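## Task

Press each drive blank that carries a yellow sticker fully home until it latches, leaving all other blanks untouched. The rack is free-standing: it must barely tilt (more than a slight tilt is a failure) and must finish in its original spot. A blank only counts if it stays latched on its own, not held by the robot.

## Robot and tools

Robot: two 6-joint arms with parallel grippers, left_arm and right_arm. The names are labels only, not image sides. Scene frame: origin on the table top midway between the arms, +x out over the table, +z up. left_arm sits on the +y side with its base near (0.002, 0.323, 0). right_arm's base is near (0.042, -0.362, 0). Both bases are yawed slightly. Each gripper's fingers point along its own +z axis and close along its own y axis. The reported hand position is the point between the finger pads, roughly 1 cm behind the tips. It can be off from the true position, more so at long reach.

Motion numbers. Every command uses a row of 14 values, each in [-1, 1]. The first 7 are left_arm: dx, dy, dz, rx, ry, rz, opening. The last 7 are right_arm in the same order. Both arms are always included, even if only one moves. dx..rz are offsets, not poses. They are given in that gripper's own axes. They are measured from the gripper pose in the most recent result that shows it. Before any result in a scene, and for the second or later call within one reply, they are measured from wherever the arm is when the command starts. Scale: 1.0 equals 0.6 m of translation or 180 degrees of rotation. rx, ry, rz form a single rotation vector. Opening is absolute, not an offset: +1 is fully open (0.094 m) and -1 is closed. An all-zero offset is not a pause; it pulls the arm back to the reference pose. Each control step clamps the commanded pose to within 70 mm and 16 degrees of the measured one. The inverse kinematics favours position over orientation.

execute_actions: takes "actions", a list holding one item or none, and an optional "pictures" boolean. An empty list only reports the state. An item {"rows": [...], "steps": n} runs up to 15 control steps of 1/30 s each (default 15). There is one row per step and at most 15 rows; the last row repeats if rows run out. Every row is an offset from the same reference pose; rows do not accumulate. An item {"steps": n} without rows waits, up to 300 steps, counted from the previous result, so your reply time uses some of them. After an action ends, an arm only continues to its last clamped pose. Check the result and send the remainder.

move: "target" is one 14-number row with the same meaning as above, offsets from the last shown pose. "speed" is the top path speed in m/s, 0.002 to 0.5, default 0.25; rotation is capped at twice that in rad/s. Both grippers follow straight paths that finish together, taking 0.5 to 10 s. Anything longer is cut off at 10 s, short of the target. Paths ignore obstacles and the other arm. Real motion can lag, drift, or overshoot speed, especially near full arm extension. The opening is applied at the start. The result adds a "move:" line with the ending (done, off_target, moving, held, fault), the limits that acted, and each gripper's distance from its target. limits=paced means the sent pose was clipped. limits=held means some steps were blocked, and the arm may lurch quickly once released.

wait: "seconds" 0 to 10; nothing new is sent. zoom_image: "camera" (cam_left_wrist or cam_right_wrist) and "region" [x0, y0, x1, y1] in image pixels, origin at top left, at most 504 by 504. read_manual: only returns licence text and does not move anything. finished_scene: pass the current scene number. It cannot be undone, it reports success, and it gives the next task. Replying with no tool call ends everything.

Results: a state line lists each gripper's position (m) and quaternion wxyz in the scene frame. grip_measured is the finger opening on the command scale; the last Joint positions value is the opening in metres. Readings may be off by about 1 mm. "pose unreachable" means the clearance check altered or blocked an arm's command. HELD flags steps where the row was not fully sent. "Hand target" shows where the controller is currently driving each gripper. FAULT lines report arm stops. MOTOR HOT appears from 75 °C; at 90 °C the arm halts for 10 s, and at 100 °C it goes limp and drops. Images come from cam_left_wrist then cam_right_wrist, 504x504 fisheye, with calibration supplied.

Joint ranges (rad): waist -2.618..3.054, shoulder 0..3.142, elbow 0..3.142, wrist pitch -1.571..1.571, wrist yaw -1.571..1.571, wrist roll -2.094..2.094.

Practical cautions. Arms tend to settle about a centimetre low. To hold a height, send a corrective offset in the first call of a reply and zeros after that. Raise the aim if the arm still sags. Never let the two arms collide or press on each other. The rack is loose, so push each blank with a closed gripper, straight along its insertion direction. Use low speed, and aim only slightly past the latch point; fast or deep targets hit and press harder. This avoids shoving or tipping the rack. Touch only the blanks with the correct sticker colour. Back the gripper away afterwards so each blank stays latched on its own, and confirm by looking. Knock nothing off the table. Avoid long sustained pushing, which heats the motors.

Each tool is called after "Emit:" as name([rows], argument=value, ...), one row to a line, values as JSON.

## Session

Emit:
execute_actions(actions=[])

Scene clock: 0.00 s of 4500.00 s.
left_arm: end_effector_position=(+0.2695, -0.0546, +0.3759) grip_measured=+1.000 end_effector_quat_wxyz=(+0.594, +0.076, +0.801, +0.016) | right_arm: end_effector_position=(+0.3852, -0.4726, +0.2355) grip_measured=+1.000 end_effector_quat_wxyz=(+0.198, +0.386, +0.875, +0.214)
Joint positions: left_arm=[-1.331  1.88   2.078 -0.965 -1.133 -0.597  0.094] | right_arm=[-0.729  1.587  1.613 -1.224 -0.472  0.379  0.094]
Joint velocities: left_arm=[ 0.002  0.002 -0.002  0.022  0.022 -0.007  0.   ] | right_arm=[-0.022  0.022  0.002  0.037 -0.081  0.022  0.   ]
Motor temperatures (°C, as the motors report them): left_arm=[23 24 26 27 25 23] | right_arm=[23 27 25 27 23 24]
Hand target (left_arm): +0.269, -0.050, +0.386; +0.600, +0.067, +0.797, +0.011
Hand target (right_arm): +0.386, -0.472, +0.241; +0.207, +0.381, +0.875, +0.215
camera_calibration (this result's frames):
cam_left_wrist: T_world_to_cam=[[-0.095868, -0.995376, 0.00595134, -0.0440531], [-0.860225, 0.0798399, -0.503625, 0.422396], [0.500822, -0.053401, -0.863902, 0.317311], [0, 0, 0, 1]] pos_world=[0.200216, -0.0606287, 0.487117]
cam_right_wrist: T_world_to_cam=[[-0.772793, -0.325003, -0.545128, 0.2722], [-0.631953, 0.47328, 0.613711, 0.340494], [0.0585401, 0.818767, -0.571134, 0.592121], [0, 0, 0, 1]] pos_world=[0.390867, -0.557492, 0.2776]

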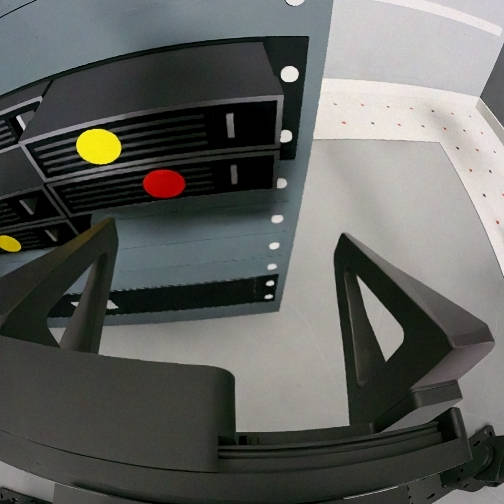

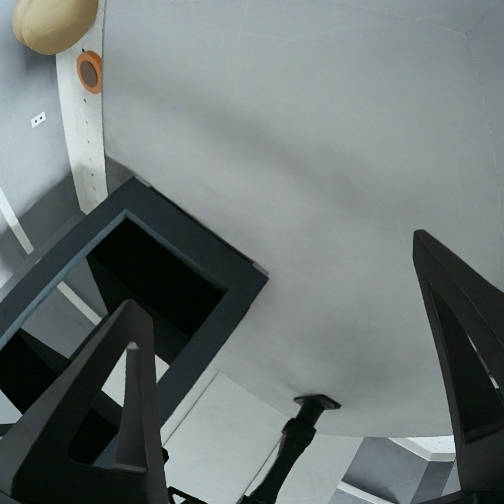

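Emit:
move(target=[-0.08,0.1,-0.17,0.08,-0.07,0,-1,0,0,0,0,0,0,-1], speed=0.2)

Scene clock: 3.50 s of 4500.00 s.
left_arm: end_effector_position=(+0.1953, -0.0010, +0.4517) grip_measured=-0.993 end_effector_quat_wxyz=(+0.659, +0.154, +0.732, -0.084) | right_arm: end_effector_position=(+0.3852, -0.4726, +0.2355) grip_measured=-0.994 end_effector_quat_wxyz=(+0.198, +0.386, +0.875, +0.214)
Joint positions: left_arm=[-1.495  1.398  1.624 -0.504 -1.128 -0.172  0.   ] | right_arm=[-0.729  1.587  1.613 -1.224 -0.472  0.379  0.   ]
Joint velocities: left_arm=[-0.017 -0.012  0.022  0.022 -0.022  0.007  0.   ] | right_arm=[-0.002  0.012 -0.012 -0.022  0.007  0.037 -0.001]
Motor temperatures (°C, as the motors report them): left_arm=[23 24 26 28 25 23] | right_arm=[23 28 26 27 23 24]
Hand target (left_arm): +0.192, +0.005, +0.459; +0.663, +0.150, +0.728, -0.093
Hand target (right_arm): +0.385, -0.473, +0.235; +0.198, +0.386, +0.875, +0.214
Off the commanded pose (left_arm): 0.009 m, 1 deg.
Off the commanded pose (right_arm): 0.000 m, 0 deg.
move: done
camera_calibration (this result's frames):
cam_left_wrist: T_world_to_cam=[[-0.350337, -0.935715, 0.0412449, 0.0355051], [-0.719945, 0.24086, -0.650896, 0.431808], [0.599119, -0.257727, -0.758046, 0.355624], [0, 0, 0, 1]] pos_world=[0.110256, 0.020871, 0.549177]
cam_right_wrist: T_world_to_cam=[[-0.772793, -0.325003, -0.545128, 0.2722], [-0.631953, 0.47328, 0.613711, 0.340494], [0.0585401, 0.818767, -0.571134, 0.592121], [0, 0, 0, 1]] pos_world=[0.390867, -0.557492, 0.2776]

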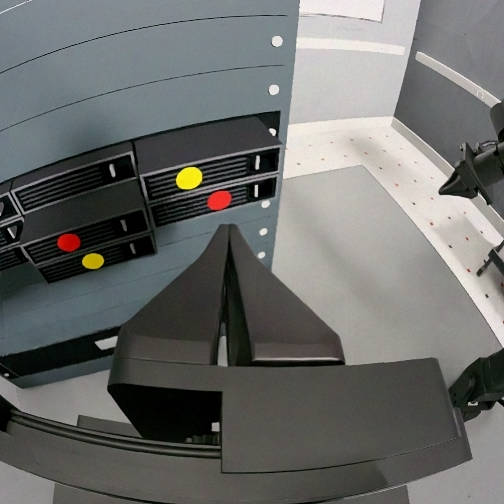

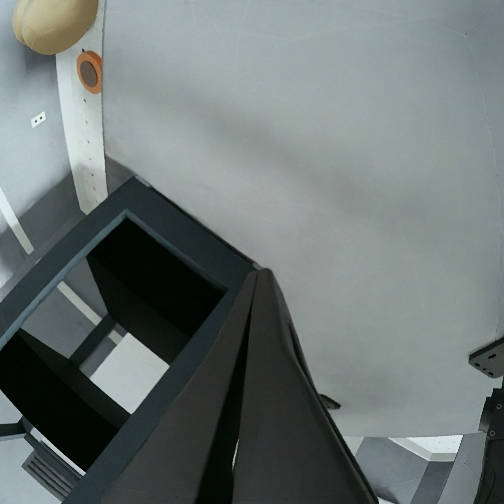

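Emit:
move(target=[0.03,0.3,-0.02,0,0,0,-1,0,0,0,0,0,0,-1], speed=0.2)

Scene clock: 11.87 s of 4500.00 s.
left_arm: end_effector_position=(+0.2466, +0.1696, +0.4521) grip_measured=-0.993 end_effector_quat_wxyz=(+0.659, +0.152, +0.731, -0.086) | right_arm: end_effector_position=(+0.3852, -0.4726, +0.2355) grip_measured=-0.994 end_effector_quat_wxyz=(+0.198, +0.386, +0.875, +0.214)
Joint positions: left_arm=[-0.916  0.9    1.332 -0.57  -0.56   0.002  0.   ] | right_arm=[-0.729  1.587  1.613 -1.224 -0.472  0.379  0.   ]
Joint velocities: left_arm=[-0.007  0.002  0.007  0.037 -0.037 -0.022  0.   ] | right_arm=[ 0.017  0.012 -0.017  0.037 -0.051  0.007 -0.   ]
Motor temperatures (°C, as the motors report them): left_arm=[23 25 27 28 25 23] | right_arm=[23 28 26 27 23 24]
Hand target (left_arm): +0.245, +0.174, +0.451; +0.659, +0.154, +0.731, -0.083
Hand target (right_arm): +0.385, -0.473, +0.235; +0.198, +0.386, +0.875, +0.214
Off the commanded pose (left_arm): 0.006 m, 0 deg.
Off the commanded pose (right_arm): 0.000 m, 0 deg.
After step 90, 3.70 s passed at rest.
move: done
camera_calibration (this result's frames):
cam_left_wrist: T_world_to_cam=[[-0.35052, -0.935428, 0.0459379, 0.21102], [-0.720185, 0.237859, -0.651733, 0.428812], [0.598723, -0.261529, -0.757056, 0.369458], [0, 0, 0, 1]] pos_world=[0.161588, 0.192021, 0.549477]
cam_right_wrist: T_world_to_cam=[[-0.772793, -0.325003, -0.545128, 0.2722], [-0.631953, 0.47328, 0.613711, 0.340494], [0.0585401, 0.818767, -0.571134, 0.592121], [0, 0, 0, 1]] pos_world=[0.390867, -0.557492, 0.2776]

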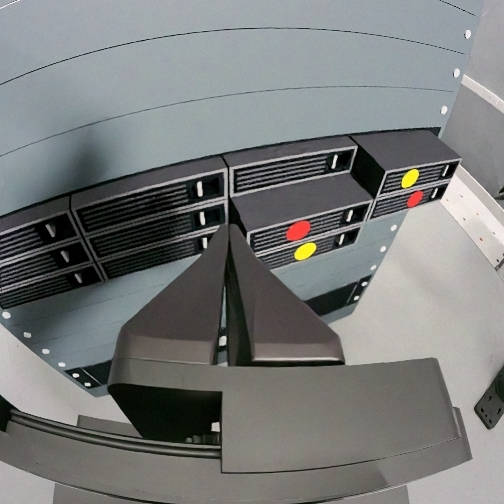

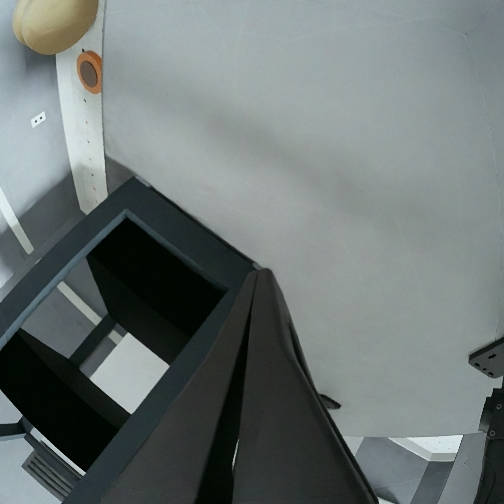

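Emit:
move(target=[0.155,-0.137,0.09,0,-0.14,0,-1,0,0,0,0,0,0,-1], speed=0.15)

Scene clock: 19.63 s of 4500.00 s.
left_arm: end_effector_position=(+0.2611, +0.0932, +0.3488) grip_measured=-0.993 end_effector_quat_wxyz=(+0.803, +0.120, +0.573, -0.115) | right_arm: end_effector_position=(+0.3852, -0.4726, +0.2355) grip_measured=-0.994 end_effector_quat_wxyz=(+0.198, +0.386, +0.875, +0.214)
Joint positions: left_arm=[-1.068  1.092  0.494  1.008 -0.66   0.325  0.   ] | right_arm=[-0.729  1.587  1.613 -1.224 -0.472  0.379  0.   ]
Joint velocities: left_arm=[-0.022  0.002 -0.012  0.022  0.007 -0.022  0.001] | right_arm=[-0.012 -0.012  0.022  0.007 -0.007 -0.051  0.001]
Motor temperatures (°C, as the motors report them): left_arm=[23 24 27 29 25 23] | right_arm=[23 29 27 27 23 24]
Hand target (left_arm): +0.259, +0.087, +0.347; +0.802, +0.129, +0.571, -0.117
Hand target (right_arm): +0.385, -0.473, +0.235; +0.198, +0.386, +0.875, +0.214
Off the commanded pose (left_arm): 0.008 m, 1 deg.
Off the commanded pose (right_arm): 0.000 m, 0 deg.
After step 90, 2.50 s passed at rest.
move: done
camera_calibration (this result's frames):
cam_left_wrist: T_world_to_cam=[[-0.382524, -0.922969, 0.0424654, 0.157765], [-0.393527, 0.121169, -0.911293, 0.406214], [0.83595, -0.365303, -0.409563, 0.0891186], [0, 0, 0, 1]] pos_world=[0.145707, 0.128947, 0.39998]
cam_right_wrist: T_world_to_cam=[[-0.772793, -0.325003, -0.545128, 0.2722], [-0.631953, 0.47328, 0.613711, 0.340494], [0.0585401, 0.818767, -0.571134, 0.592121], [0, 0, 0, 1]] pos_world=[0.390867, -0.557492, 0.2776]

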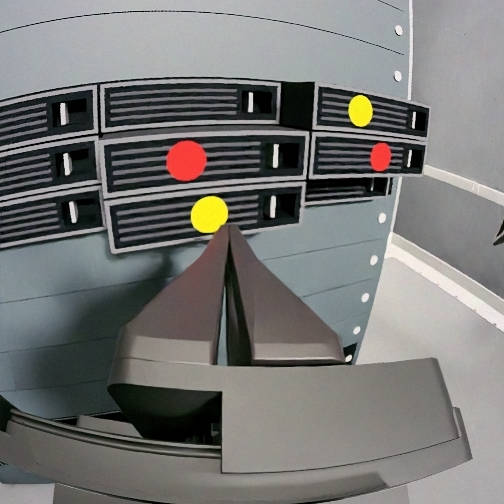

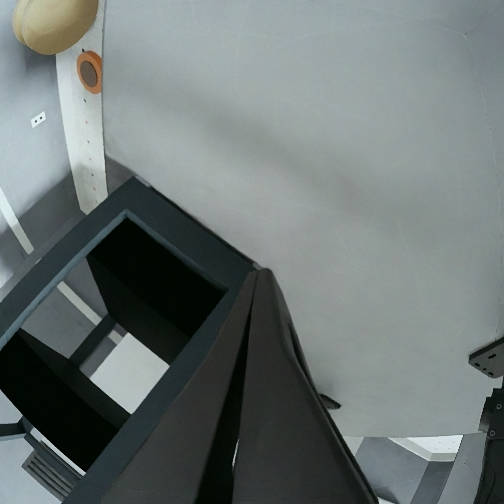

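Emit:
move(target=[0.024,0.013,0.033,0,0,0,-1,0,0,0,0,0,0,-1], speed=0.06)

Scene clock: 23.97 s of 4500.00 s.
left_arm: end_effector_position=(+0.2828, +0.0942, +0.3357) grip_measured=-0.993 end_effector_quat_wxyz=(+0.799, +0.126, +0.578, -0.109) | right_arm: end_effector_position=(+0.3852, -0.4726, +0.2355) grip_measured=-0.994 end_effector_quat_wxyz=(+0.198, +0.386, +0.875, +0.214)
Joint positions: left_arm=[-0.977  1.155  0.494  1.028 -0.579  0.286  0.   ] | right_arm=[-0.729  1.587  1.613 -1.224 -0.472  0.379  0.   ]
Joint velocities: left_arm=[ 0.007  0.007 -0.007 -0.037  0.066 -0.007  0.001] | right_arm=[ 0.007 -0.007  0.012 -0.022 -0.022  0.007  0.   ]
Motor temperatures (°C, as the motors report them): left_arm=[23 24 27 29 25 23] | right_arm=[23 29 27 27 23 24]
Hand target (left_arm): +0.286, +0.094, +0.342; +0.803, +0.120, +0.573, -0.115
Hand target (right_arm): +0.385, -0.473, +0.235; +0.198, +0.386, +0.875, +0.214
Off the commanded pose (left_arm): 0.007 m, 1 deg.
Off the commanded pose (right_arm): 0.000 m, 0 deg.
After step 90, 0.43 s passed at rest.
move: done
camera_calibration (this result's frames):
cam_left_wrist: T_world_to_cam=[[-0.378765, -0.925037, 0.0290496, 0.171205], [-0.40307, 0.136623, -0.904914, 0.40188], [0.83311, -0.354458, -0.424602, 0.0708376], [0, 0, 0, 1]] pos_world=[0.167816, 0.128574, 0.388771]
cam_right_wrist: T_world_to_cam=[[-0.772793, -0.325003, -0.545128, 0.2722], [-0.631953, 0.47328, 0.613711, 0.340494], [0.0585401, 0.818767, -0.571134, 0.592121], [0, 0, 0, 1]] pos_world=[0.390867, -0.557492, 0.2776]

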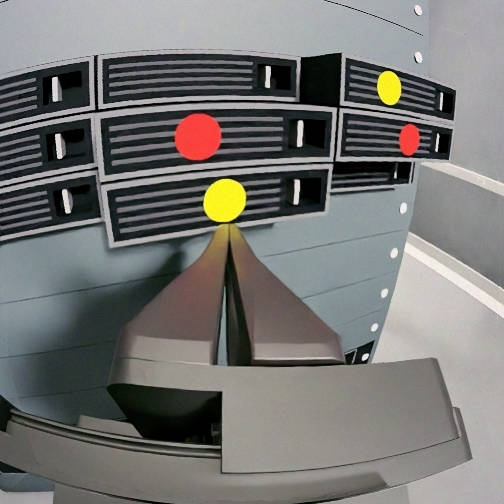

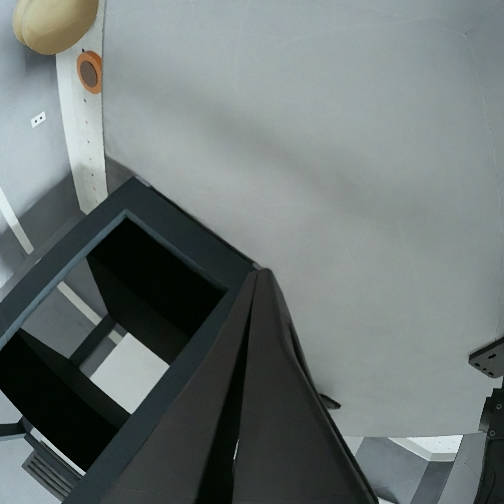

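Emit:
move(target=[0.024,0.04,0.09,0,0,0,-1,0,0,0,0,0,0,-1], speed=0.04)

Scene clock: 27.50 s of 4500.00 s.
left_arm: end_effector_position=(+0.3394, +0.0991, +0.3205) grip_measured=-0.993 end_effector_quat_wxyz=(+0.786, +0.138, +0.595, -0.097) | right_arm: end_effector_position=(+0.3852, -0.4726, +0.2355) grip_measured=-0.994 end_effector_quat_wxyz=(+0.198, +0.386, +0.875, +0.214)
Joint positions: left_arm=[-0.776  1.303  0.578  1.004 -0.394  0.214  0.   ] | right_arm=[-0.729  1.587  1.613 -1.224 -0.472  0.379  0.   ]
Joint velocities: left_arm=[ 0.002 -0.017  0.002  0.066 -0.066 -0.081 -0.001] | right_arm=[-0.012 -0.017  0.012 -0.051  0.022 -0.007 -0.001]
Motor temperatures (°C, as the motors report them): left_arm=[23 24 28 29 25 23] | right_arm=[23 29 27 27 23 24]
Hand target (left_arm): +0.342, +0.099, +0.340; +0.799, +0.126, +0.578, -0.108
Hand target (right_arm): +0.385, -0.473, +0.235; +0.198, +0.386, +0.875, +0.214
Off the commanded pose (left_arm): 0.020 m, 3 deg.
Off the commanded pose (right_arm): 0.000 m, 0 deg.
move: off_target (left_arm)
camera_calibration (this result's frames):
cam_left_wrist: T_world_to_cam=[[-0.373082, -0.927777, 0.00619642, 0.203277], [-0.435917, 0.16939, -0.883903, 0.411376], [0.819015, -0.33247, -0.46763, 0.0352709], [0, 0, 0, 1]] pos_world=[0.226277, 0.130639, 0.37885]
cam_right_wrist: T_world_to_cam=[[-0.772793, -0.325003, -0.545128, 0.2722], [-0.631953, 0.47328, 0.613711, 0.340494], [0.0585401, 0.818767, -0.571134, 0.592121], [0, 0, 0, 1]] pos_world=[0.390867, -0.557492, 0.2776]

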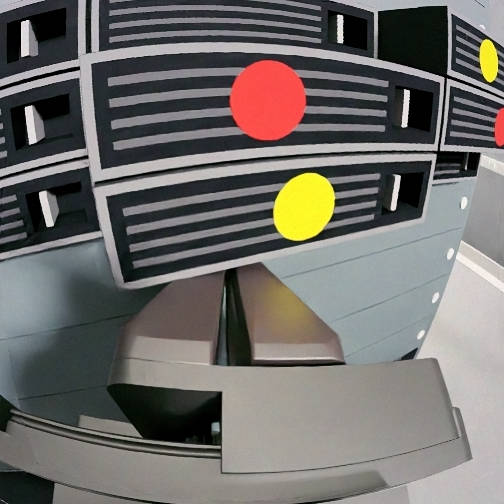

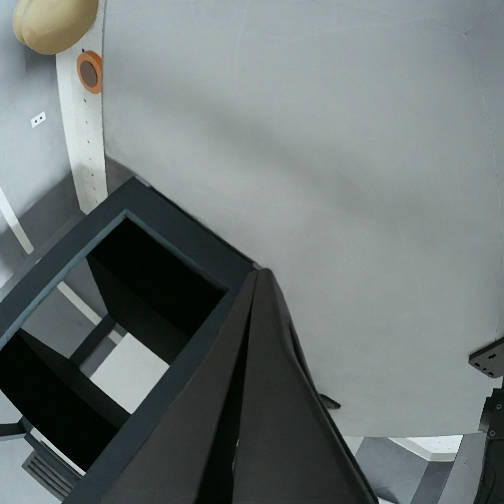

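Emit:
move(target=[-0.03,-0.05,-0.09,0,0,0,-1,0,0,0,0,0,0,-1], speed=0.1)

Emit:
move(target=[-0.058,0,0.018,0,0,0,-1,0,0,0,0,0,0,-1], speed=0.06)

Scene clock: 31.20 s of 4500.00 s.
left_arm: end_effector_position=(+0.2812, +0.0854, +0.3156) grip_measured=-0.993 end_effector_quat_wxyz=(+0.782, +0.141, +0.600, -0.095) | right_arm: end_effector_position=(+0.3852, -0.4726, +0.2355) grip_measured=-0.994 end_effector_quat_wxyz=(+0.198, +0.386, +0.875, +0.214)
Joint positions: left_arm=[-1.013  1.179  0.484  0.996 -0.622  0.288  0.   ] | right_arm=[-0.729  1.587  1.613 -1.224 -0.472  0.379  0.   ]
Joint velocities: left_arm=[ 0.002  0.007  0.012  0.037 -0.037  0.007  0.001] | right_arm=[-0.017 -0.022  0.007 -0.051 -0.022 -0.051 -0.001]
Motor temperatures (°C, as the motors report them): left_arm=[23 24 28 30 25 23] | right_arm=[23 29 27 27 23 24]
Hand target (left_arm): +0.276, +0.089, +0.321; +0.786, +0.138, +0.595, -0.097
Hand target (right_arm): +0.385, -0.473, +0.235; +0.198, +0.386, +0.875, +0.214
Off the commanded pose (left_arm): 0.008 m, 1 deg.
Off the commanded pose (right_arm): 0.000 m, 0 deg.
move: done
camera_calibration (this result's frames):
cam_left_wrist: T_world_to_cam=[[-0.373004, -0.927827, 0.00229317, 0.170127], [-0.446465, 0.17732, -0.877056, 0.384132], [0.813349, -0.328169, -0.480383, 0.0813862], [0, 0, 0, 1]] pos_world=[0.168764, 0.116443, 0.375611]
cam_right_wrist: T_world_to_cam=[[-0.772793, -0.325003, -0.545128, 0.2722], [-0.631953, 0.47328, 0.613711, 0.340494], [0.0585401, 0.818767, -0.571134, 0.592121], [0, 0, 0, 1]] pos_world=[0.390867, -0.557492, 0.2776]

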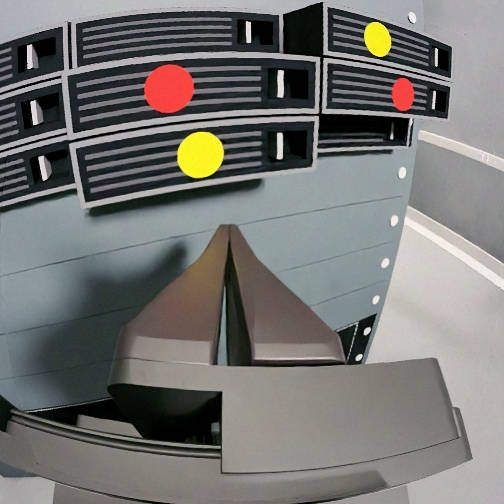

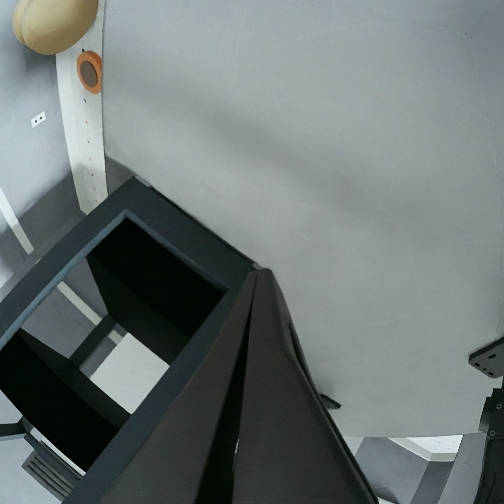

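Scene clock: 32.33 s of 4500.00 s.
left_arm: end_effector_position=(+0.2862, +0.0781, +0.3326) grip_measured=-0.993 end_effector_quat_wxyz=(+0.772, +0.153, +0.611, -0.086) | right_arm: end_effector_position=(+0.3852, -0.4726, +0.2355) grip_measured=-0.994 end_effector_quat_wxyz=(+0.198, +0.386, +0.875, +0.214)
Joint positions: left_arm=[-1.013  1.158  0.583  0.832 -0.623  0.288  0.   ] | right_arm=[-0.729  1.587  1.613 -1.224 -0.472  0.379  0.   ]
Joint velocities: left_arm=[-0.007 -0.002  0.022 -0.066  0.022 -0.081 -0.   ] | right_arm=[ 0.012  0.007 -0.012  0.022 -0.081 -0.022 -0.001]
Motor temperatures (°C, as the motors report them): left_arm=[23 24 28 30 25 23] | right_arm=[23 29 27 27 23 24]
Hand target (left_arm): +0.282, +0.081, +0.351; +0.782, +0.140, +0.600, -0.095
Hand target (right_arm): +0.385, -0.473, +0.235; +0.198, +0.386, +0.875, +0.214
Off the commanded pose (left_arm): 0.020 m, 2 deg.
Off the commanded pose (right_arm): 0.000 m, 0 deg.
move: off_target (left_arm)
camera_calibration (this result's frames):
cam_left_wrist: T_world_to_cam=[[-0.372215, -0.927884, -0.0220617, 0.17301], [-0.467085, 0.207803, -0.859447, 0.400236], [0.802052, -0.309595, -0.510748, 0.0950135], [0, 0, 0, 1]] pos_world=[0.175136, 0.106779, 0.396327]
cam_right_wrist: T_world_to_cam=[[-0.772793, -0.325003, -0.545128, 0.2722], [-0.631953, 0.47328, 0.613711, 0.340494], [0.0585401, 0.818767, -0.571134, 0.592121], [0, 0, 0, 1]] pos_world=[0.390867, -0.557492, 0.2776]

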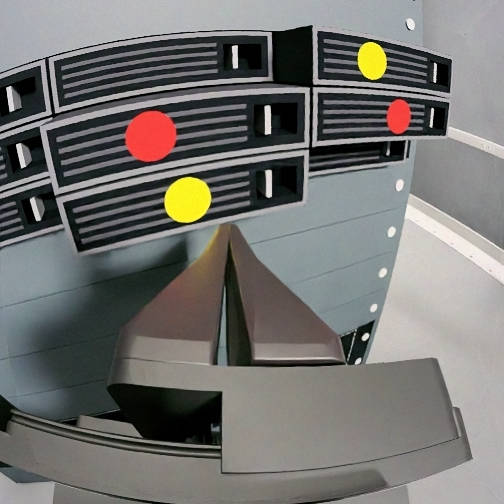

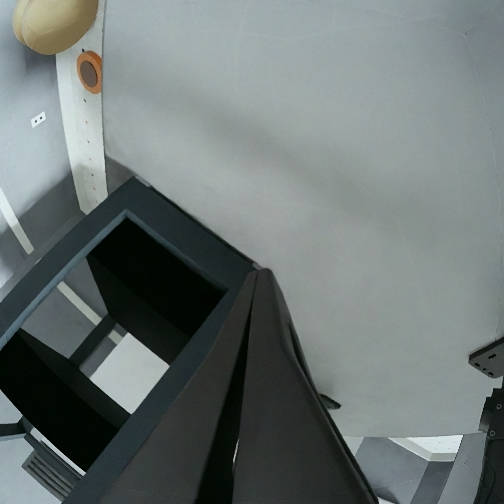

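Emit:
move(target=[-0.05,0.014,0.004,0,0,0,-1,0,0,0,0,0,0,-1], speed=0.05)

Scene clock: 36.27 s of 4500.00 s.
left_arm: end_effector_position=(+0.2861, +0.0781, +0.3434) grip_measured=-0.993 end_effector_quat_wxyz=(+0.761, +0.167, +0.622, -0.076) | right_arm: end_effector_position=(+0.3852, -0.4726, +0.2355) grip_measured=-0.994 end_effector_quat_wxyz=(+0.198, +0.386, +0.875, +0.214)
Joint positions: left_arm=[-1.013  1.118  0.646  0.684 -0.623  0.288  0.   ] | right_arm=[-0.729  1.587  1.613 -1.224 -0.472  0.379  0.   ]
Joint velocities: left_arm=[ 0.002  0.007 -0.007 -0.051 -0.022  0.022 -0.   ] | right_arm=[-0.002 -0.027 -0.002 -0.022 -0.037 -0.007  0.001]
Motor temperatures (°C, as the motors report them): left_arm=[23 24 28 30 25 23] | right_arm=[23 29 27 27 23 24]
Hand target (left_arm): +0.284, +0.084, +0.363; +0.772, +0.153, +0.610, -0.086
Hand target (right_arm): +0.385, -0.473, +0.235; +0.198, +0.386, +0.875, +0.214
Off the commanded pose (left_arm): 0.021 m, 3 deg.
Off the commanded pose (right_arm): 0.000 m, 0 deg.
move: off_target (left_arm)
camera_calibration (this result's frames):
cam_left_wrist: T_world_to_cam=[[-0.373093, -0.92653, -0.0484073, 0.182456], [-0.488231, 0.24043, -0.838942, 0.40595], [0.788944, -0.289369, -0.542063, 0.113462], [0, 0, 0, 1]] pos_world=[0.176755, 0.10428, 0.410904]
cam_right_wrist: T_world_to_cam=[[-0.772793, -0.325003, -0.545128, 0.2722], [-0.631953, 0.47328, 0.613711, 0.340494], [0.0585401, 0.818767, -0.571134, 0.592121], [0, 0, 0, 1]] pos_world=[0.390867, -0.557492, 0.2776]

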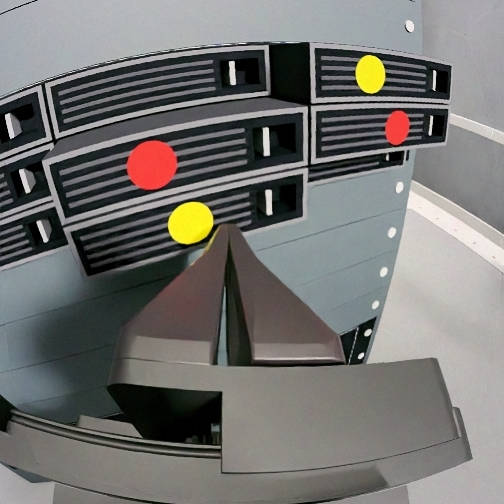

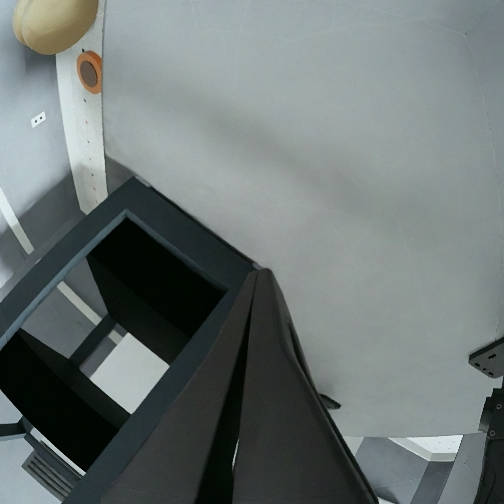

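Emit:
move(target=[-0.015,0.037,0.07,0,-0.02,0,-1,0,0,0,0,0,0,-1], speed=0.04)

Scene clock: 40.53 s of 4500.00 s.
left_arm: end_effector_position=(+0.3152, +0.0725, +0.3492) grip_measured=-0.993 end_effector_quat_wxyz=(+0.771, +0.195, +0.599, -0.095) | right_arm: end_effector_position=(+0.3852, -0.4726, +0.2355) grip_measured=-0.994 end_effector_quat_wxyz=(+0.198, +0.386, +0.875, +0.214)
Joint positions: left_arm=[-0.872  1.198  0.685  0.74  -0.408  0.285  0.   ] | right_arm=[-0.729  1.587  1.613 -1.224 -0.472  0.379  0.   ]
Joint velocities: left_arm=[ 0.007  0.007  0.012  0.007 -0.007 -0.007 -0.   ] | right_arm=[ 0.007  0.022 -0.017  0.022 -0.037 -0.037  0.   ]
Motor temperatures (°C, as the motors report them): left_arm=[23 24 29 30 25 23] | right_arm=[23 29 27 27 23 24]
Hand target (left_arm): +0.329, +0.084, +0.362; +0.781, +0.165, +0.597, -0.081
Hand target (right_arm): +0.385, -0.473, +0.235; +0.198, +0.386, +0.875, +0.214
Off the commanded pose (left_arm): 0.023 m, 4 deg.
Off the commanded pose (right_arm): 0.000 m, 0 deg.
move: off_target (left_arm)
camera_calibration (this result's frames):
cam_left_wrist: T_world_to_cam=[[-0.434343, -0.8973, -0.07873, 0.216134], [-0.431584, 0.284034, -0.856189, 0.411364], [0.790621, -0.337902, -0.510628, 0.0840619], [0, 0, 0, 1]] pos_world=[0.204954, 0.105501, 0.412146]
cam_right_wrist: T_world_to_cam=[[-0.772793, -0.325003, -0.545128, 0.2722], [-0.631953, 0.47328, 0.613711, 0.340494], [0.0585401, 0.818767, -0.571134, 0.592121], [0, 0, 0, 1]] pos_world=[0.390867, -0.557492, 0.2776]

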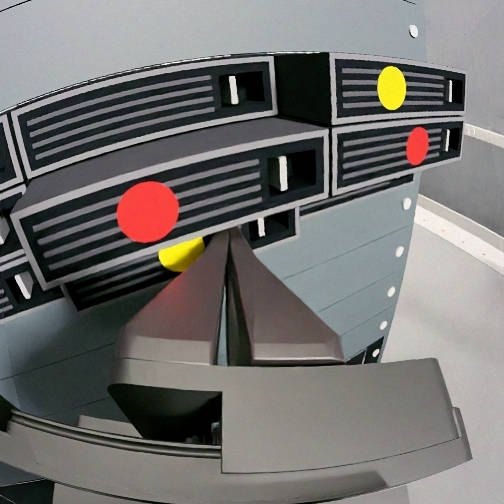

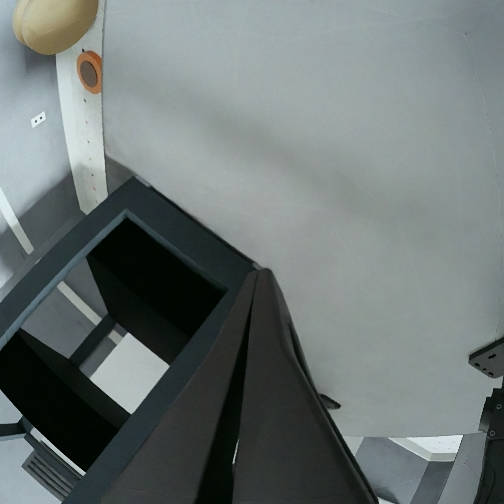

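Emit:
move(target=[0.02,0.05,0.06,-0.02,-0.02,0,-1,0,0,0,0,0,0,-1], speed=0.035)

Scene clock: 44.33 s of 4500.00 s.
left_arm: end_effector_position=(+0.3320, +0.0579, +0.3492) grip_measured=-0.994 end_effector_quat_wxyz=(+0.792, +0.221, +0.554, -0.131) | right_arm: end_effector_position=(+0.3852, -0.4726, +0.2355) grip_measured=-0.994 end_effector_quat_wxyz=(+0.198, +0.386, +0.875, +0.214)
Joint positions: left_arm=[-0.788  1.324  0.686  0.937 -0.217  0.282  0.   ] | right_arm=[-0.729  1.587  1.613 -1.224 -0.472  0.379  0.   ]
Joint velocities: left_arm=[ 0.017  0.017  0.002  0.007  0.066  0.007 -0.   ] | right_arm=[-0.022 -0.012 -0.002 -0.037 -0.081 -0.139 -0.001]
Motor temperatures (°C, as the motors report them): left_arm=[23 24 29 30 25 23] | right_arm=[23 29 27 27 23 24]
Hand target (left_arm): +0.358, +0.087, +0.350; +0.796, +0.169, +0.576, -0.083
Hand target (right_arm): +0.385, -0.473, +0.235; +0.198, +0.386, +0.875, +0.214
Off the commanded pose (left_arm): 0.041 m, 9 deg.
Off the commanded pose (right_arm): 0.000 m, 0 deg.
move: off_target (left_arm)
camera_calibration (this result's frames):
cam_left_wrist: T_world_to_cam=[[-0.514516, -0.851555, -0.100635, 0.24199], [-0.327862, 0.303812, -0.894542, 0.400622], [0.792325, -0.427262, -0.435509, 0.0442524], [0, 0, 0, 1]] pos_world=[0.220794, 0.103262, 0.401998]
cam_right_wrist: T_world_to_cam=[[-0.772793, -0.325003, -0.545128, 0.2722], [-0.631953, 0.47328, 0.613711, 0.340494], [0.0585401, 0.818767, -0.571134, 0.592121], [0, 0, 0, 1]] pos_world=[0.390867, -0.557492, 0.2776]

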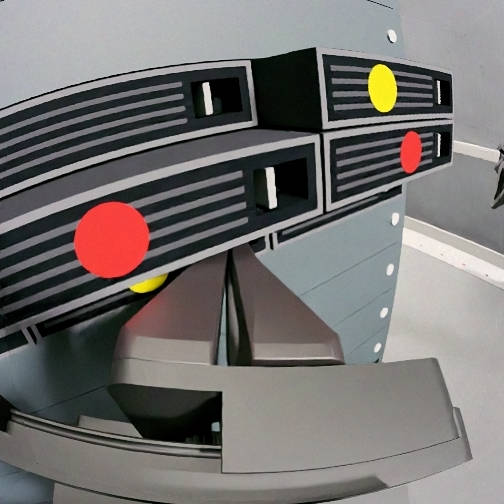

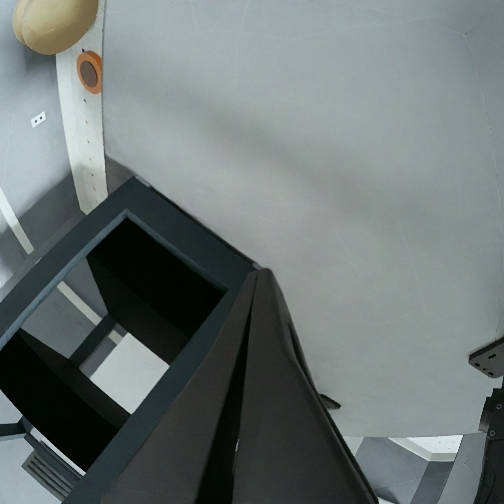

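Emit:
move(target=[0.012,-0.035,-0.122,-0.04,0,0,-1,0,0,0,0,0,0,-1], speed=0.08)

Scene clock: 50.83 s of 4500.00 s.
left_arm: end_effector_position=(+0.2705, +0.0730, +0.3084) grip_measured=-0.994 end_effector_quat_wxyz=(+0.796, +0.179, +0.570, -0.091) | right_arm: end_effector_position=(+0.3852, -0.4726, +0.2355) grip_measured=-0.994 end_effector_quat_wxyz=(+0.198, +0.386, +0.875, +0.214)
Joint positions: left_arm=[-1.038  1.237  0.435  1.149 -0.575  0.384  0.   ] | right_arm=[-0.729  1.587  1.613 -1.224 -0.472  0.379  0.   ]
Joint velocities: left_arm=[-0.002 -0.007  0.007  0.037 -0.007 -0.081  0.   ] | right_arm=[ 0.007 -0.012 -0.002 -0.007  0.066 -0.051 -0.   ]
Motor temperatures (°C, as the motors report them): left_arm=[23 24 29 30 26 23] | right_arm=[23 29 27 27 23 24]
Hand target (left_arm): +0.265, +0.077, +0.317; +0.804, +0.171, +0.562, -0.097
Hand target (right_arm): +0.385, -0.473, +0.235; +0.198, +0.386, +0.875, +0.214
Off the commanded pose (left_arm): 0.011 m, 2 deg.
Off the commanded pose (right_arm): 0.000 m, 0 deg.
After step 90, 1.97 s passed at rest.
move: off_target (left_arm)
camera_calibration (this result's frames):
cam_left_wrist: T_world_to_cam=[[-0.41083, -0.908534, -0.0760614, 0.187635], [-0.373442, 0.243799, -0.895044, 0.356243], [0.831721, -0.339306, -0.439444, 0.0657802], [0, 0, 0, 1]] pos_world=[0.155411, 0.105941, 0.362031]
cam_right_wrist: T_world_to_cam=[[-0.772793, -0.325003, -0.545128, 0.2722], [-0.631953, 0.47328, 0.613711, 0.340494], [0.0585401, 0.818767, -0.571134, 0.592121], [0, 0, 0, 1]] pos_world=[0.390867, -0.557492, 0.2776]

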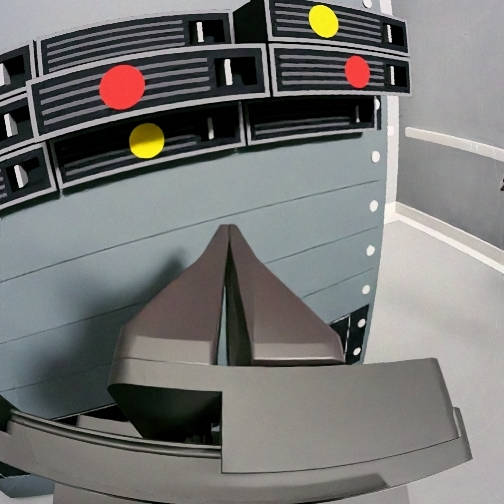

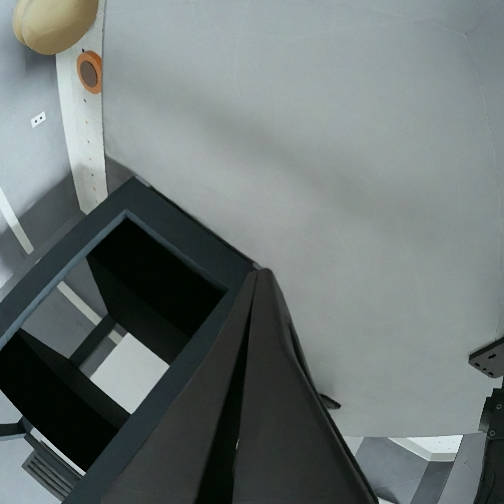

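Emit:
move(target=[-0.042,0.058,0.075,0,0,0,-1,0,0,0,0,0,0,-1], speed=0.06)

Scene clock: 55.30 s of 4500.00 s.
left_arm: end_effector_position=(+0.3158, +0.0800, +0.3278) grip_measured=-0.994 end_effector_quat_wxyz=(+0.783, +0.195, +0.585, -0.080) | right_arm: end_effector_position=(+0.3852, -0.4726, +0.2355) grip_measured=-0.994 end_effector_quat_wxyz=(+0.198, +0.386, +0.875, +0.214)
Joint positions: left_arm=[-0.858  1.237  0.584  0.916 -0.405  0.325  0.   ] | right_arm=[-0.729  1.587  1.613 -1.224 -0.472  0.379  0.   ]
Joint velocities: left_arm=[ 0.012 -0.012  0.022 -0.051 -0.037 -0.007  0.001] | right_arm=[ 0.002 -0.017  0.007 -0.022  0.051 -0.007  0.001]
Motor temperatures (°C, as the motors report them): left_arm=[23 24 29 30 26 23] | right_arm=[23 29 27 27 23 24]
Hand target (left_arm): +0.314, +0.086, +0.351; +0.797, +0.179, +0.570, -0.090
Hand target (right_arm): +0.385, -0.473, +0.235; +0.198, +0.386, +0.875, +0.214
Off the commanded pose (left_arm): 0.024 m, 3 deg.
Off the commanded pose (right_arm): 0.000 m, 0 deg.
move: off_target (left_arm)
camera_calibration (this result's frames):
cam_left_wrist: T_world_to_cam=[[-0.41142, -0.905449, -0.10438, 0.223238], [-0.402522, 0.283248, -0.870486, 0.38673], [0.817747, -0.31612, -0.480997, 0.0551372], [0, 0, 0, 1]] pos_world=[0.202423, 0.11002, 0.386465]
cam_right_wrist: T_world_to_cam=[[-0.772793, -0.325003, -0.545128, 0.2722], [-0.631953, 0.47328, 0.613711, 0.340494], [0.0585401, 0.818767, -0.571134, 0.592121], [0, 0, 0, 1]] pos_world=[0.390867, -0.557492, 0.2776]

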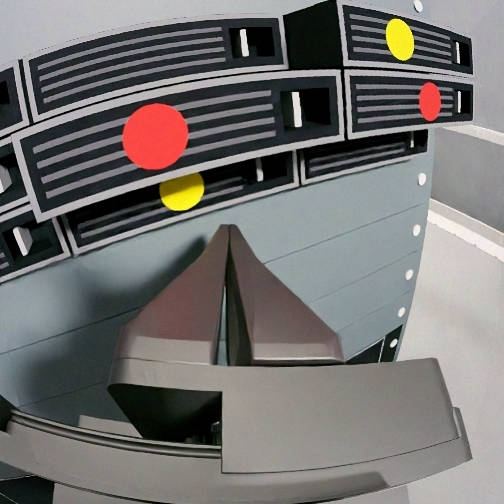

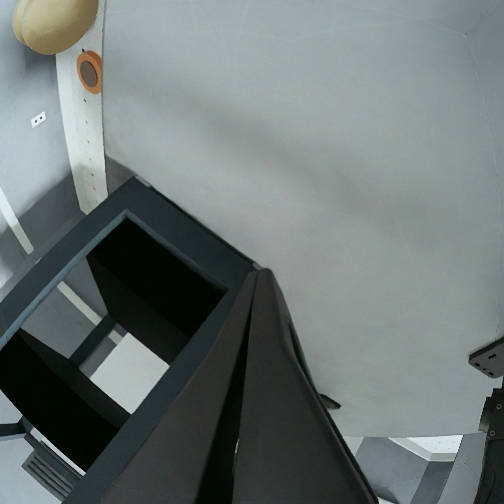

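Emit:
move(target=[-0.028,0.045,0.073,0,-0.02,0,-1,0,0,0,0,0,0,-1], speed=0.035)

Scene clock: 59.53 s of 4500.00 s.
left_arm: end_effector_position=(+0.3333, +0.0643, +0.3317) grip_measured=-0.994 end_effector_quat_wxyz=(+0.779, +0.249, +0.564, -0.114) | right_arm: end_effector_position=(+0.3852, -0.4726, +0.2355) grip_measured=-0.994 end_effector_quat_wxyz=(+0.198, +0.386, +0.875, +0.214)
Joint positions: left_arm=[-0.756  1.301  0.648  0.898 -0.173  0.312  0.   ] | right_arm=[-0.729  1.587  1.613 -1.224 -0.472  0.379  0.   ]
Joint velocities: left_arm=[ 0.012  0.012 -0.007 -0.007  0.037 -0.051 -0.   ] | right_arm=[ 0.012  0.002 -0.017  0.066  0.022 -0.007 -0.   ]
Motor temperatures (°C, as the motors report them): left_arm=[23 24 30 30 26 23] | right_arm=[23 29 27 27 23 24]
Hand target (left_arm): +0.355, +0.087, +0.358; +0.801, +0.193, +0.560, -0.087
Hand target (right_arm): +0.385, -0.473, +0.235; +0.198, +0.386, +0.875, +0.214
Off the commanded pose (left_arm): 0.044 m, 8 deg.
Off the commanded pose (right_arm): 0.000 m, 0 deg.
move: off_target (left_arm)
camera_calibration (this result's frames):
cam_left_wrist: T_world_to_cam=[[-0.519014, -0.841049, -0.152515, 0.264396], [-0.341065, 0.36738, -0.865278, 0.374016], [0.783773, -0.397074, -0.477528, 0.0531368], [0, 0, 0, 1]] pos_world=[0.223142, 0.106063, 0.389326]
cam_right_wrist: T_world_to_cam=[[-0.772793, -0.325003, -0.545128, 0.2722], [-0.631953, 0.47328, 0.613711, 0.340494], [0.0585401, 0.818767, -0.571134, 0.592121], [0, 0, 0, 1]] pos_world=[0.390867, -0.557492, 0.2776]

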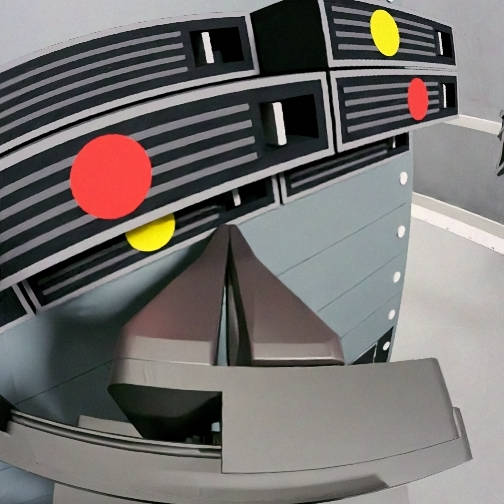

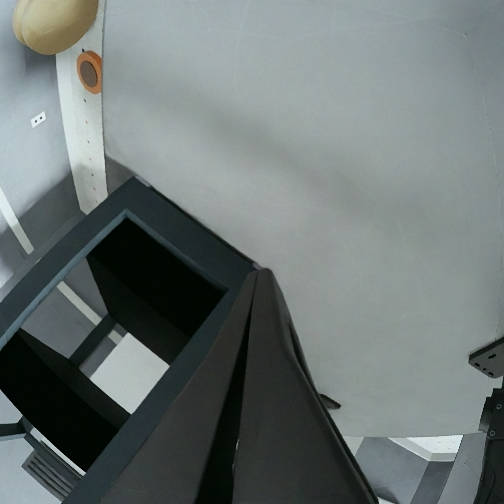

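Emit:
move(target=[-0.02,-0.075,-0.125,0,0,0,-1,0,0,0,0,0,0,-1], speed=0.12)

Emit:
move(target=[-0.17,-0.07,0.08,-0.05,0.09,0,-1,0,0,0,0,0,0,-1], speed=0.12)

Scene clock: 63.43 s of 4500.00 s.
left_arm: end_effector_position=(+0.2522, +0.0599, +0.3048) grip_measured=-0.994 end_effector_quat_wxyz=(+0.770, +0.257, +0.573, -0.110) | right_arm: end_effector_position=(+0.3852, -0.4726, +0.2355) grip_measured=-0.994 end_effector_quat_wxyz=(+0.198, +0.386, +0.875, +0.214)
Joint positions: left_arm=[-1.051  1.101  0.439  0.899 -0.459  0.385  0.   ] | right_arm=[-0.729  1.587  1.613 -1.224 -0.472  0.379  0.   ]
Joint velocities: left_arm=[-0.022  0.007 -0.002 -0.066 -0.022  0.007 -0.001] | right_arm=[-0.022  0.002  0.007 -0.066  0.066 -0.022  0.   ]
Motor temperatures (°C, as the motors report them): left_arm=[23 24 30 31 26 23] | right_arm=[23 29 28 28 23 24]
Hand target (left_arm): +0.247, +0.064, +0.314; +0.778, +0.248, +0.565, -0.115
Hand target (right_arm): +0.385, -0.473, +0.235; +0.198, +0.386, +0.875, +0.214
Off the commanded pose (left_arm): 0.011 m, 2 deg.
Off the commanded pose (right_arm): 0.000 m, 0 deg.
move: off_target (left_arm)
camera_calibration (this result's frames):
cam_left_wrist: T_world_to_cam=[[-0.522412, -0.837286, -0.161361, 0.217795], [-0.35842, 0.387329, -0.849418, 0.323018], [0.773706, -0.385912, -0.502446, 0.111627], [0, 0, 0, 1]] pos_world=[0.143189, 0.100321, 0.365608]
cam_right_wrist: T_world_to_cam=[[-0.772793, -0.325003, -0.545128, 0.2722], [-0.631953, 0.47328, 0.613711, 0.340494], [0.0585401, 0.818767, -0.571134, 0.592121], [0, 0, 0, 1]] pos_world=[0.390867, -0.557492, 0.2776]

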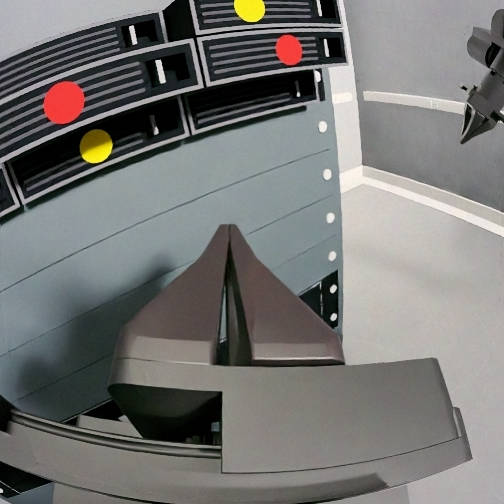

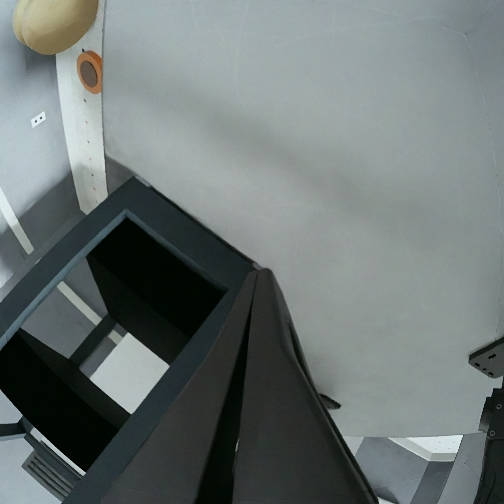

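Scene clock: 65.47 s of 4500.00 s.
left_arm: end_effector_position=(+0.2421, -0.0120, +0.3910) grip_measured=-0.994 end_effector_quat_wxyz=(+0.697, +0.217, +0.683, -0.021) | right_arm: end_effector_position=(+0.3852, -0.4726, +0.2355) grip_measured=-0.994 end_effector_quat_wxyz=(+0.198, +0.386, +0.875, +0.214)
Joint positions: left_arm=[-1.337  1.358  1.207  0.102 -0.982  0.236  0.   ] | right_arm=[-0.729  1.587  1.613 -1.224 -0.472  0.379  0.   ]
Joint velocities: left_arm=[ 0.007 -0.022 -0.002 -0.066  0.022 -0.081 -0.   ] | right_arm=[-0.002 -0.002 -0.002 -0.007  0.051  0.037 -0.   ]
Motor temperatures (°C, as the motors report them): left_arm=[23 24 30 31 26 23] | right_arm=[23 29 28 28 23 24]
Hand target (left_arm): +0.240, -0.015, +0.399; +0.699, +0.209, +0.683, -0.028
Hand target (right_arm): +0.385, -0.473, +0.235; +0.198, +0.386, +0.875, +0.214
Off the commanded pose (left_arm): 0.009 m, 1 deg.
Off the commanded pose (right_arm): 0.000 m, 0 deg.
move: done
camera_calibration (this result's frames):
cam_left_wrist: T_world_to_cam=[[-0.358045, -0.920532, -0.156282, 0.123434], [-0.612628, 0.357921, -0.704684, 0.425124], [0.704621, -0.156566, -0.692096, 0.228592], [0, 0, 0, 1]] pos_world=[0.143567, -0.0027464, 0.477076]
cam_right_wrist: T_world_to_cam=[[-0.772793, -0.325003, -0.545128, 0.2722], [-0.631953, 0.47328, 0.613711, 0.340494], [0.0585401, 0.818767, -0.571134, 0.592121], [0, 0, 0, 1]] pos_world=[0.390867, -0.557492, 0.2776]

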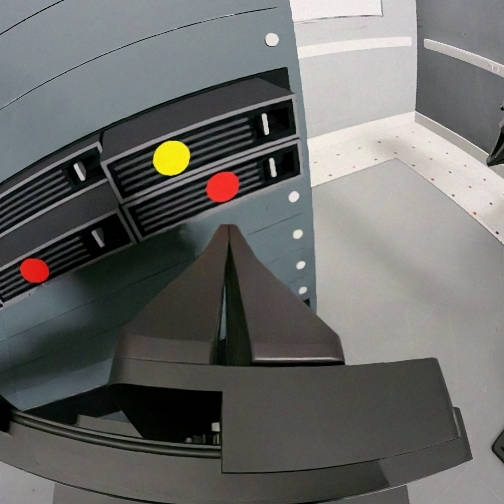

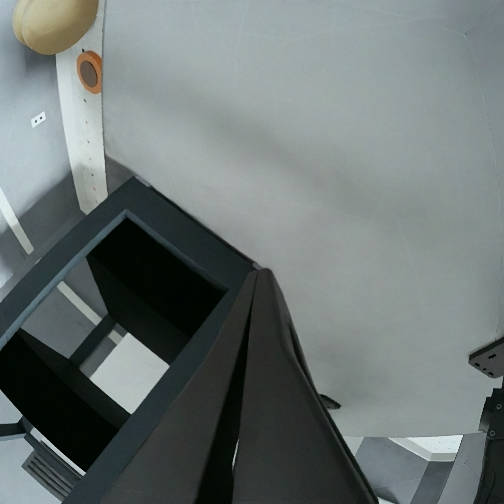

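Emit:
move(target=[-0.053,0.05,0.05,0,0.04,0.08,-1,0,0,0,0,0,0,-1], speed=0.08)

Scene clock: 70.23 s of 4500.00 s.
left_arm: end_effector_position=(+0.2749, -0.0045, +0.4218) grip_measured=-0.994 end_effector_quat_wxyz=(+0.648, +0.306, +0.693, +0.081) | right_arm: end_effector_position=(+0.3852, -0.4726, +0.2355) grip_measured=-0.994 end_effector_quat_wxyz=(+0.198, +0.386, +0.875, +0.214)
Joint positions: left_arm=[-1.233  1.456  1.556 -0.342 -0.909  0.347  0.   ] | right_arm=[-0.729  1.587  1.613 -1.224 -0.472  0.379  0.   ]
Joint velocities: left_arm=[-0.002  0.007  0.007 -0.022  0.037  0.022  0.001] | right_arm=[-0.022  0.002 -0.012  0.037 -0.066 -0.066 -0.   ]
Motor temperatures (°C, as the motors report them): left_arm=[23 24 30 31 26 23] | right_arm=[23 29 28 28 23 24]
Hand target (left_arm): +0.278, -0.004, +0.429; +0.651, +0.302, +0.692, +0.080
Hand target (right_arm): +0.385, -0.473, +0.235; +0.198, +0.386, +0.875, +0.214
Off the commanded pose (left_arm): 0.008 m, 1 deg.
Off the commanded pose (right_arm): 0.000 m, 0 deg.
move: done
camera_calibration (this result's frames):
cam_left_wrist: T_world_to_cam=[[-0.347976, -0.847965, -0.399834, 0.24716], [-0.64328, 0.526212, -0.55614, 0.410696], [0.681985, 0.0636812, -0.728588, 0.250612], [0, 0, 0, 1]] pos_world=[0.179284, -0.022489, 0.50982]
cam_right_wrist: T_world_to_cam=[[-0.772793, -0.325003, -0.545128, 0.2722], [-0.631953, 0.47328, 0.613711, 0.340494], [0.0585401, 0.818767, -0.571134, 0.592121], [0, 0, 0, 1]] pos_world=[0.390867, -0.557492, 0.2776]

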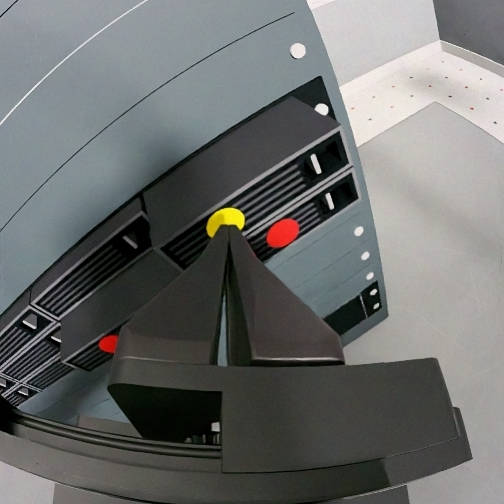

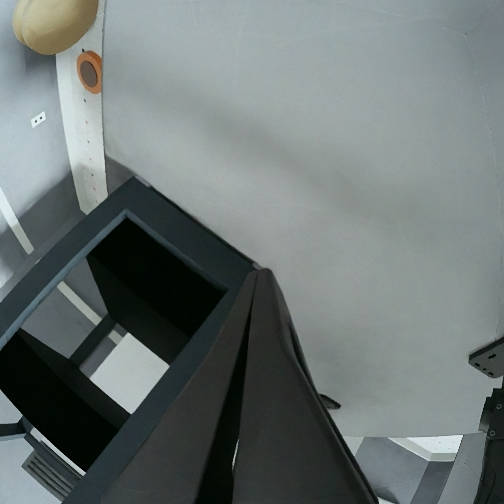

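Emit:
move(target=[0,0,0,0,0,-0.17,-1,0,0,0,0,0,0,-1])

Scene clock: 74.33 s of 4500.00 s.
left_arm: end_effector_position=(+0.2748, -0.0045, +0.4216) grip_measured=-0.994 end_effector_quat_wxyz=(+0.646, +0.117, +0.749, -0.090) | right_arm: end_effector_position=(+0.3852, -0.4726, +0.2355) grip_measured=-0.994 end_effector_quat_wxyz=(+0.198, +0.386, +0.875, +0.214)
Joint positions: left_arm=[-1.233  1.456  1.556 -0.343 -0.909 -0.176  0.   ] | right_arm=[-0.729  1.587  1.613 -1.224 -0.472  0.379  0.   ]
Joint velocities: left_arm=[-0.002 -0.017 -0.012 -0.066 -0.022 -0.022 -0.001] | right_arm=[ 0.012 -0.007  0.007 -0.037  0.066  0.022  0.002]
Motor temperatures (°C, as the motors report them): left_arm=[23 24 30 31 26 23] | right_arm=[23 29 28 28 23 24]
Hand target (left_arm): +0.275, -0.004, +0.422; +0.646, +0.112, +0.749, -0.093
Hand target (right_arm): +0.385, -0.473, +0.235; +0.198, +0.386, +0.875, +0.214
Off the commanded pose (left_arm): 0.000 m, 1 deg.
Off the commanded pose (right_arm): 0.000 m, 0 deg.
move: done
camera_calibration (this result's frames):
cam_left_wrist: T_world_to_cam=[[-0.299447, -0.948348, 0.104725, 0.0206155], [-0.761355, 0.171354, -0.625281, 0.470569], [0.575039, -0.266971, -0.773341, 0.297262], [0, 0, 0, 1]] pos_world=[0.193506, 0.0182775, 0.521964]
cam_right_wrist: T_world_to_cam=[[-0.772793, -0.325003, -0.545128, 0.2722], [-0.631953, 0.47328, 0.613711, 0.340494], [0.0585401, 0.818767, -0.571134, 0.592121], [0, 0, 0, 1]] pos_world=[0.390867, -0.557492, 0.2776]

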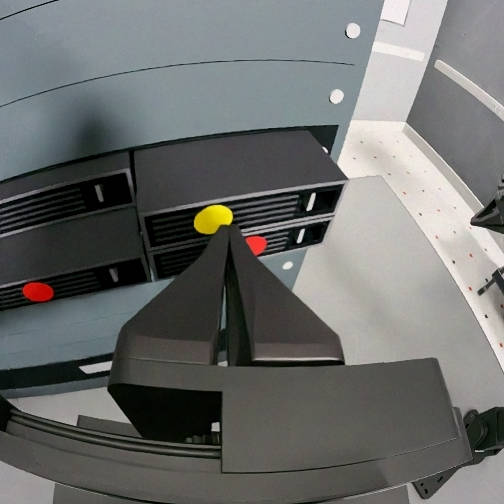

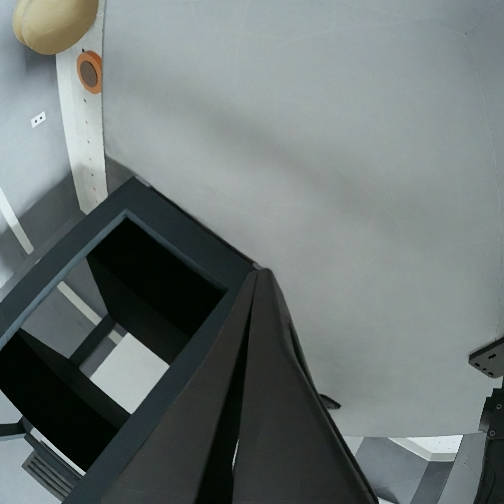

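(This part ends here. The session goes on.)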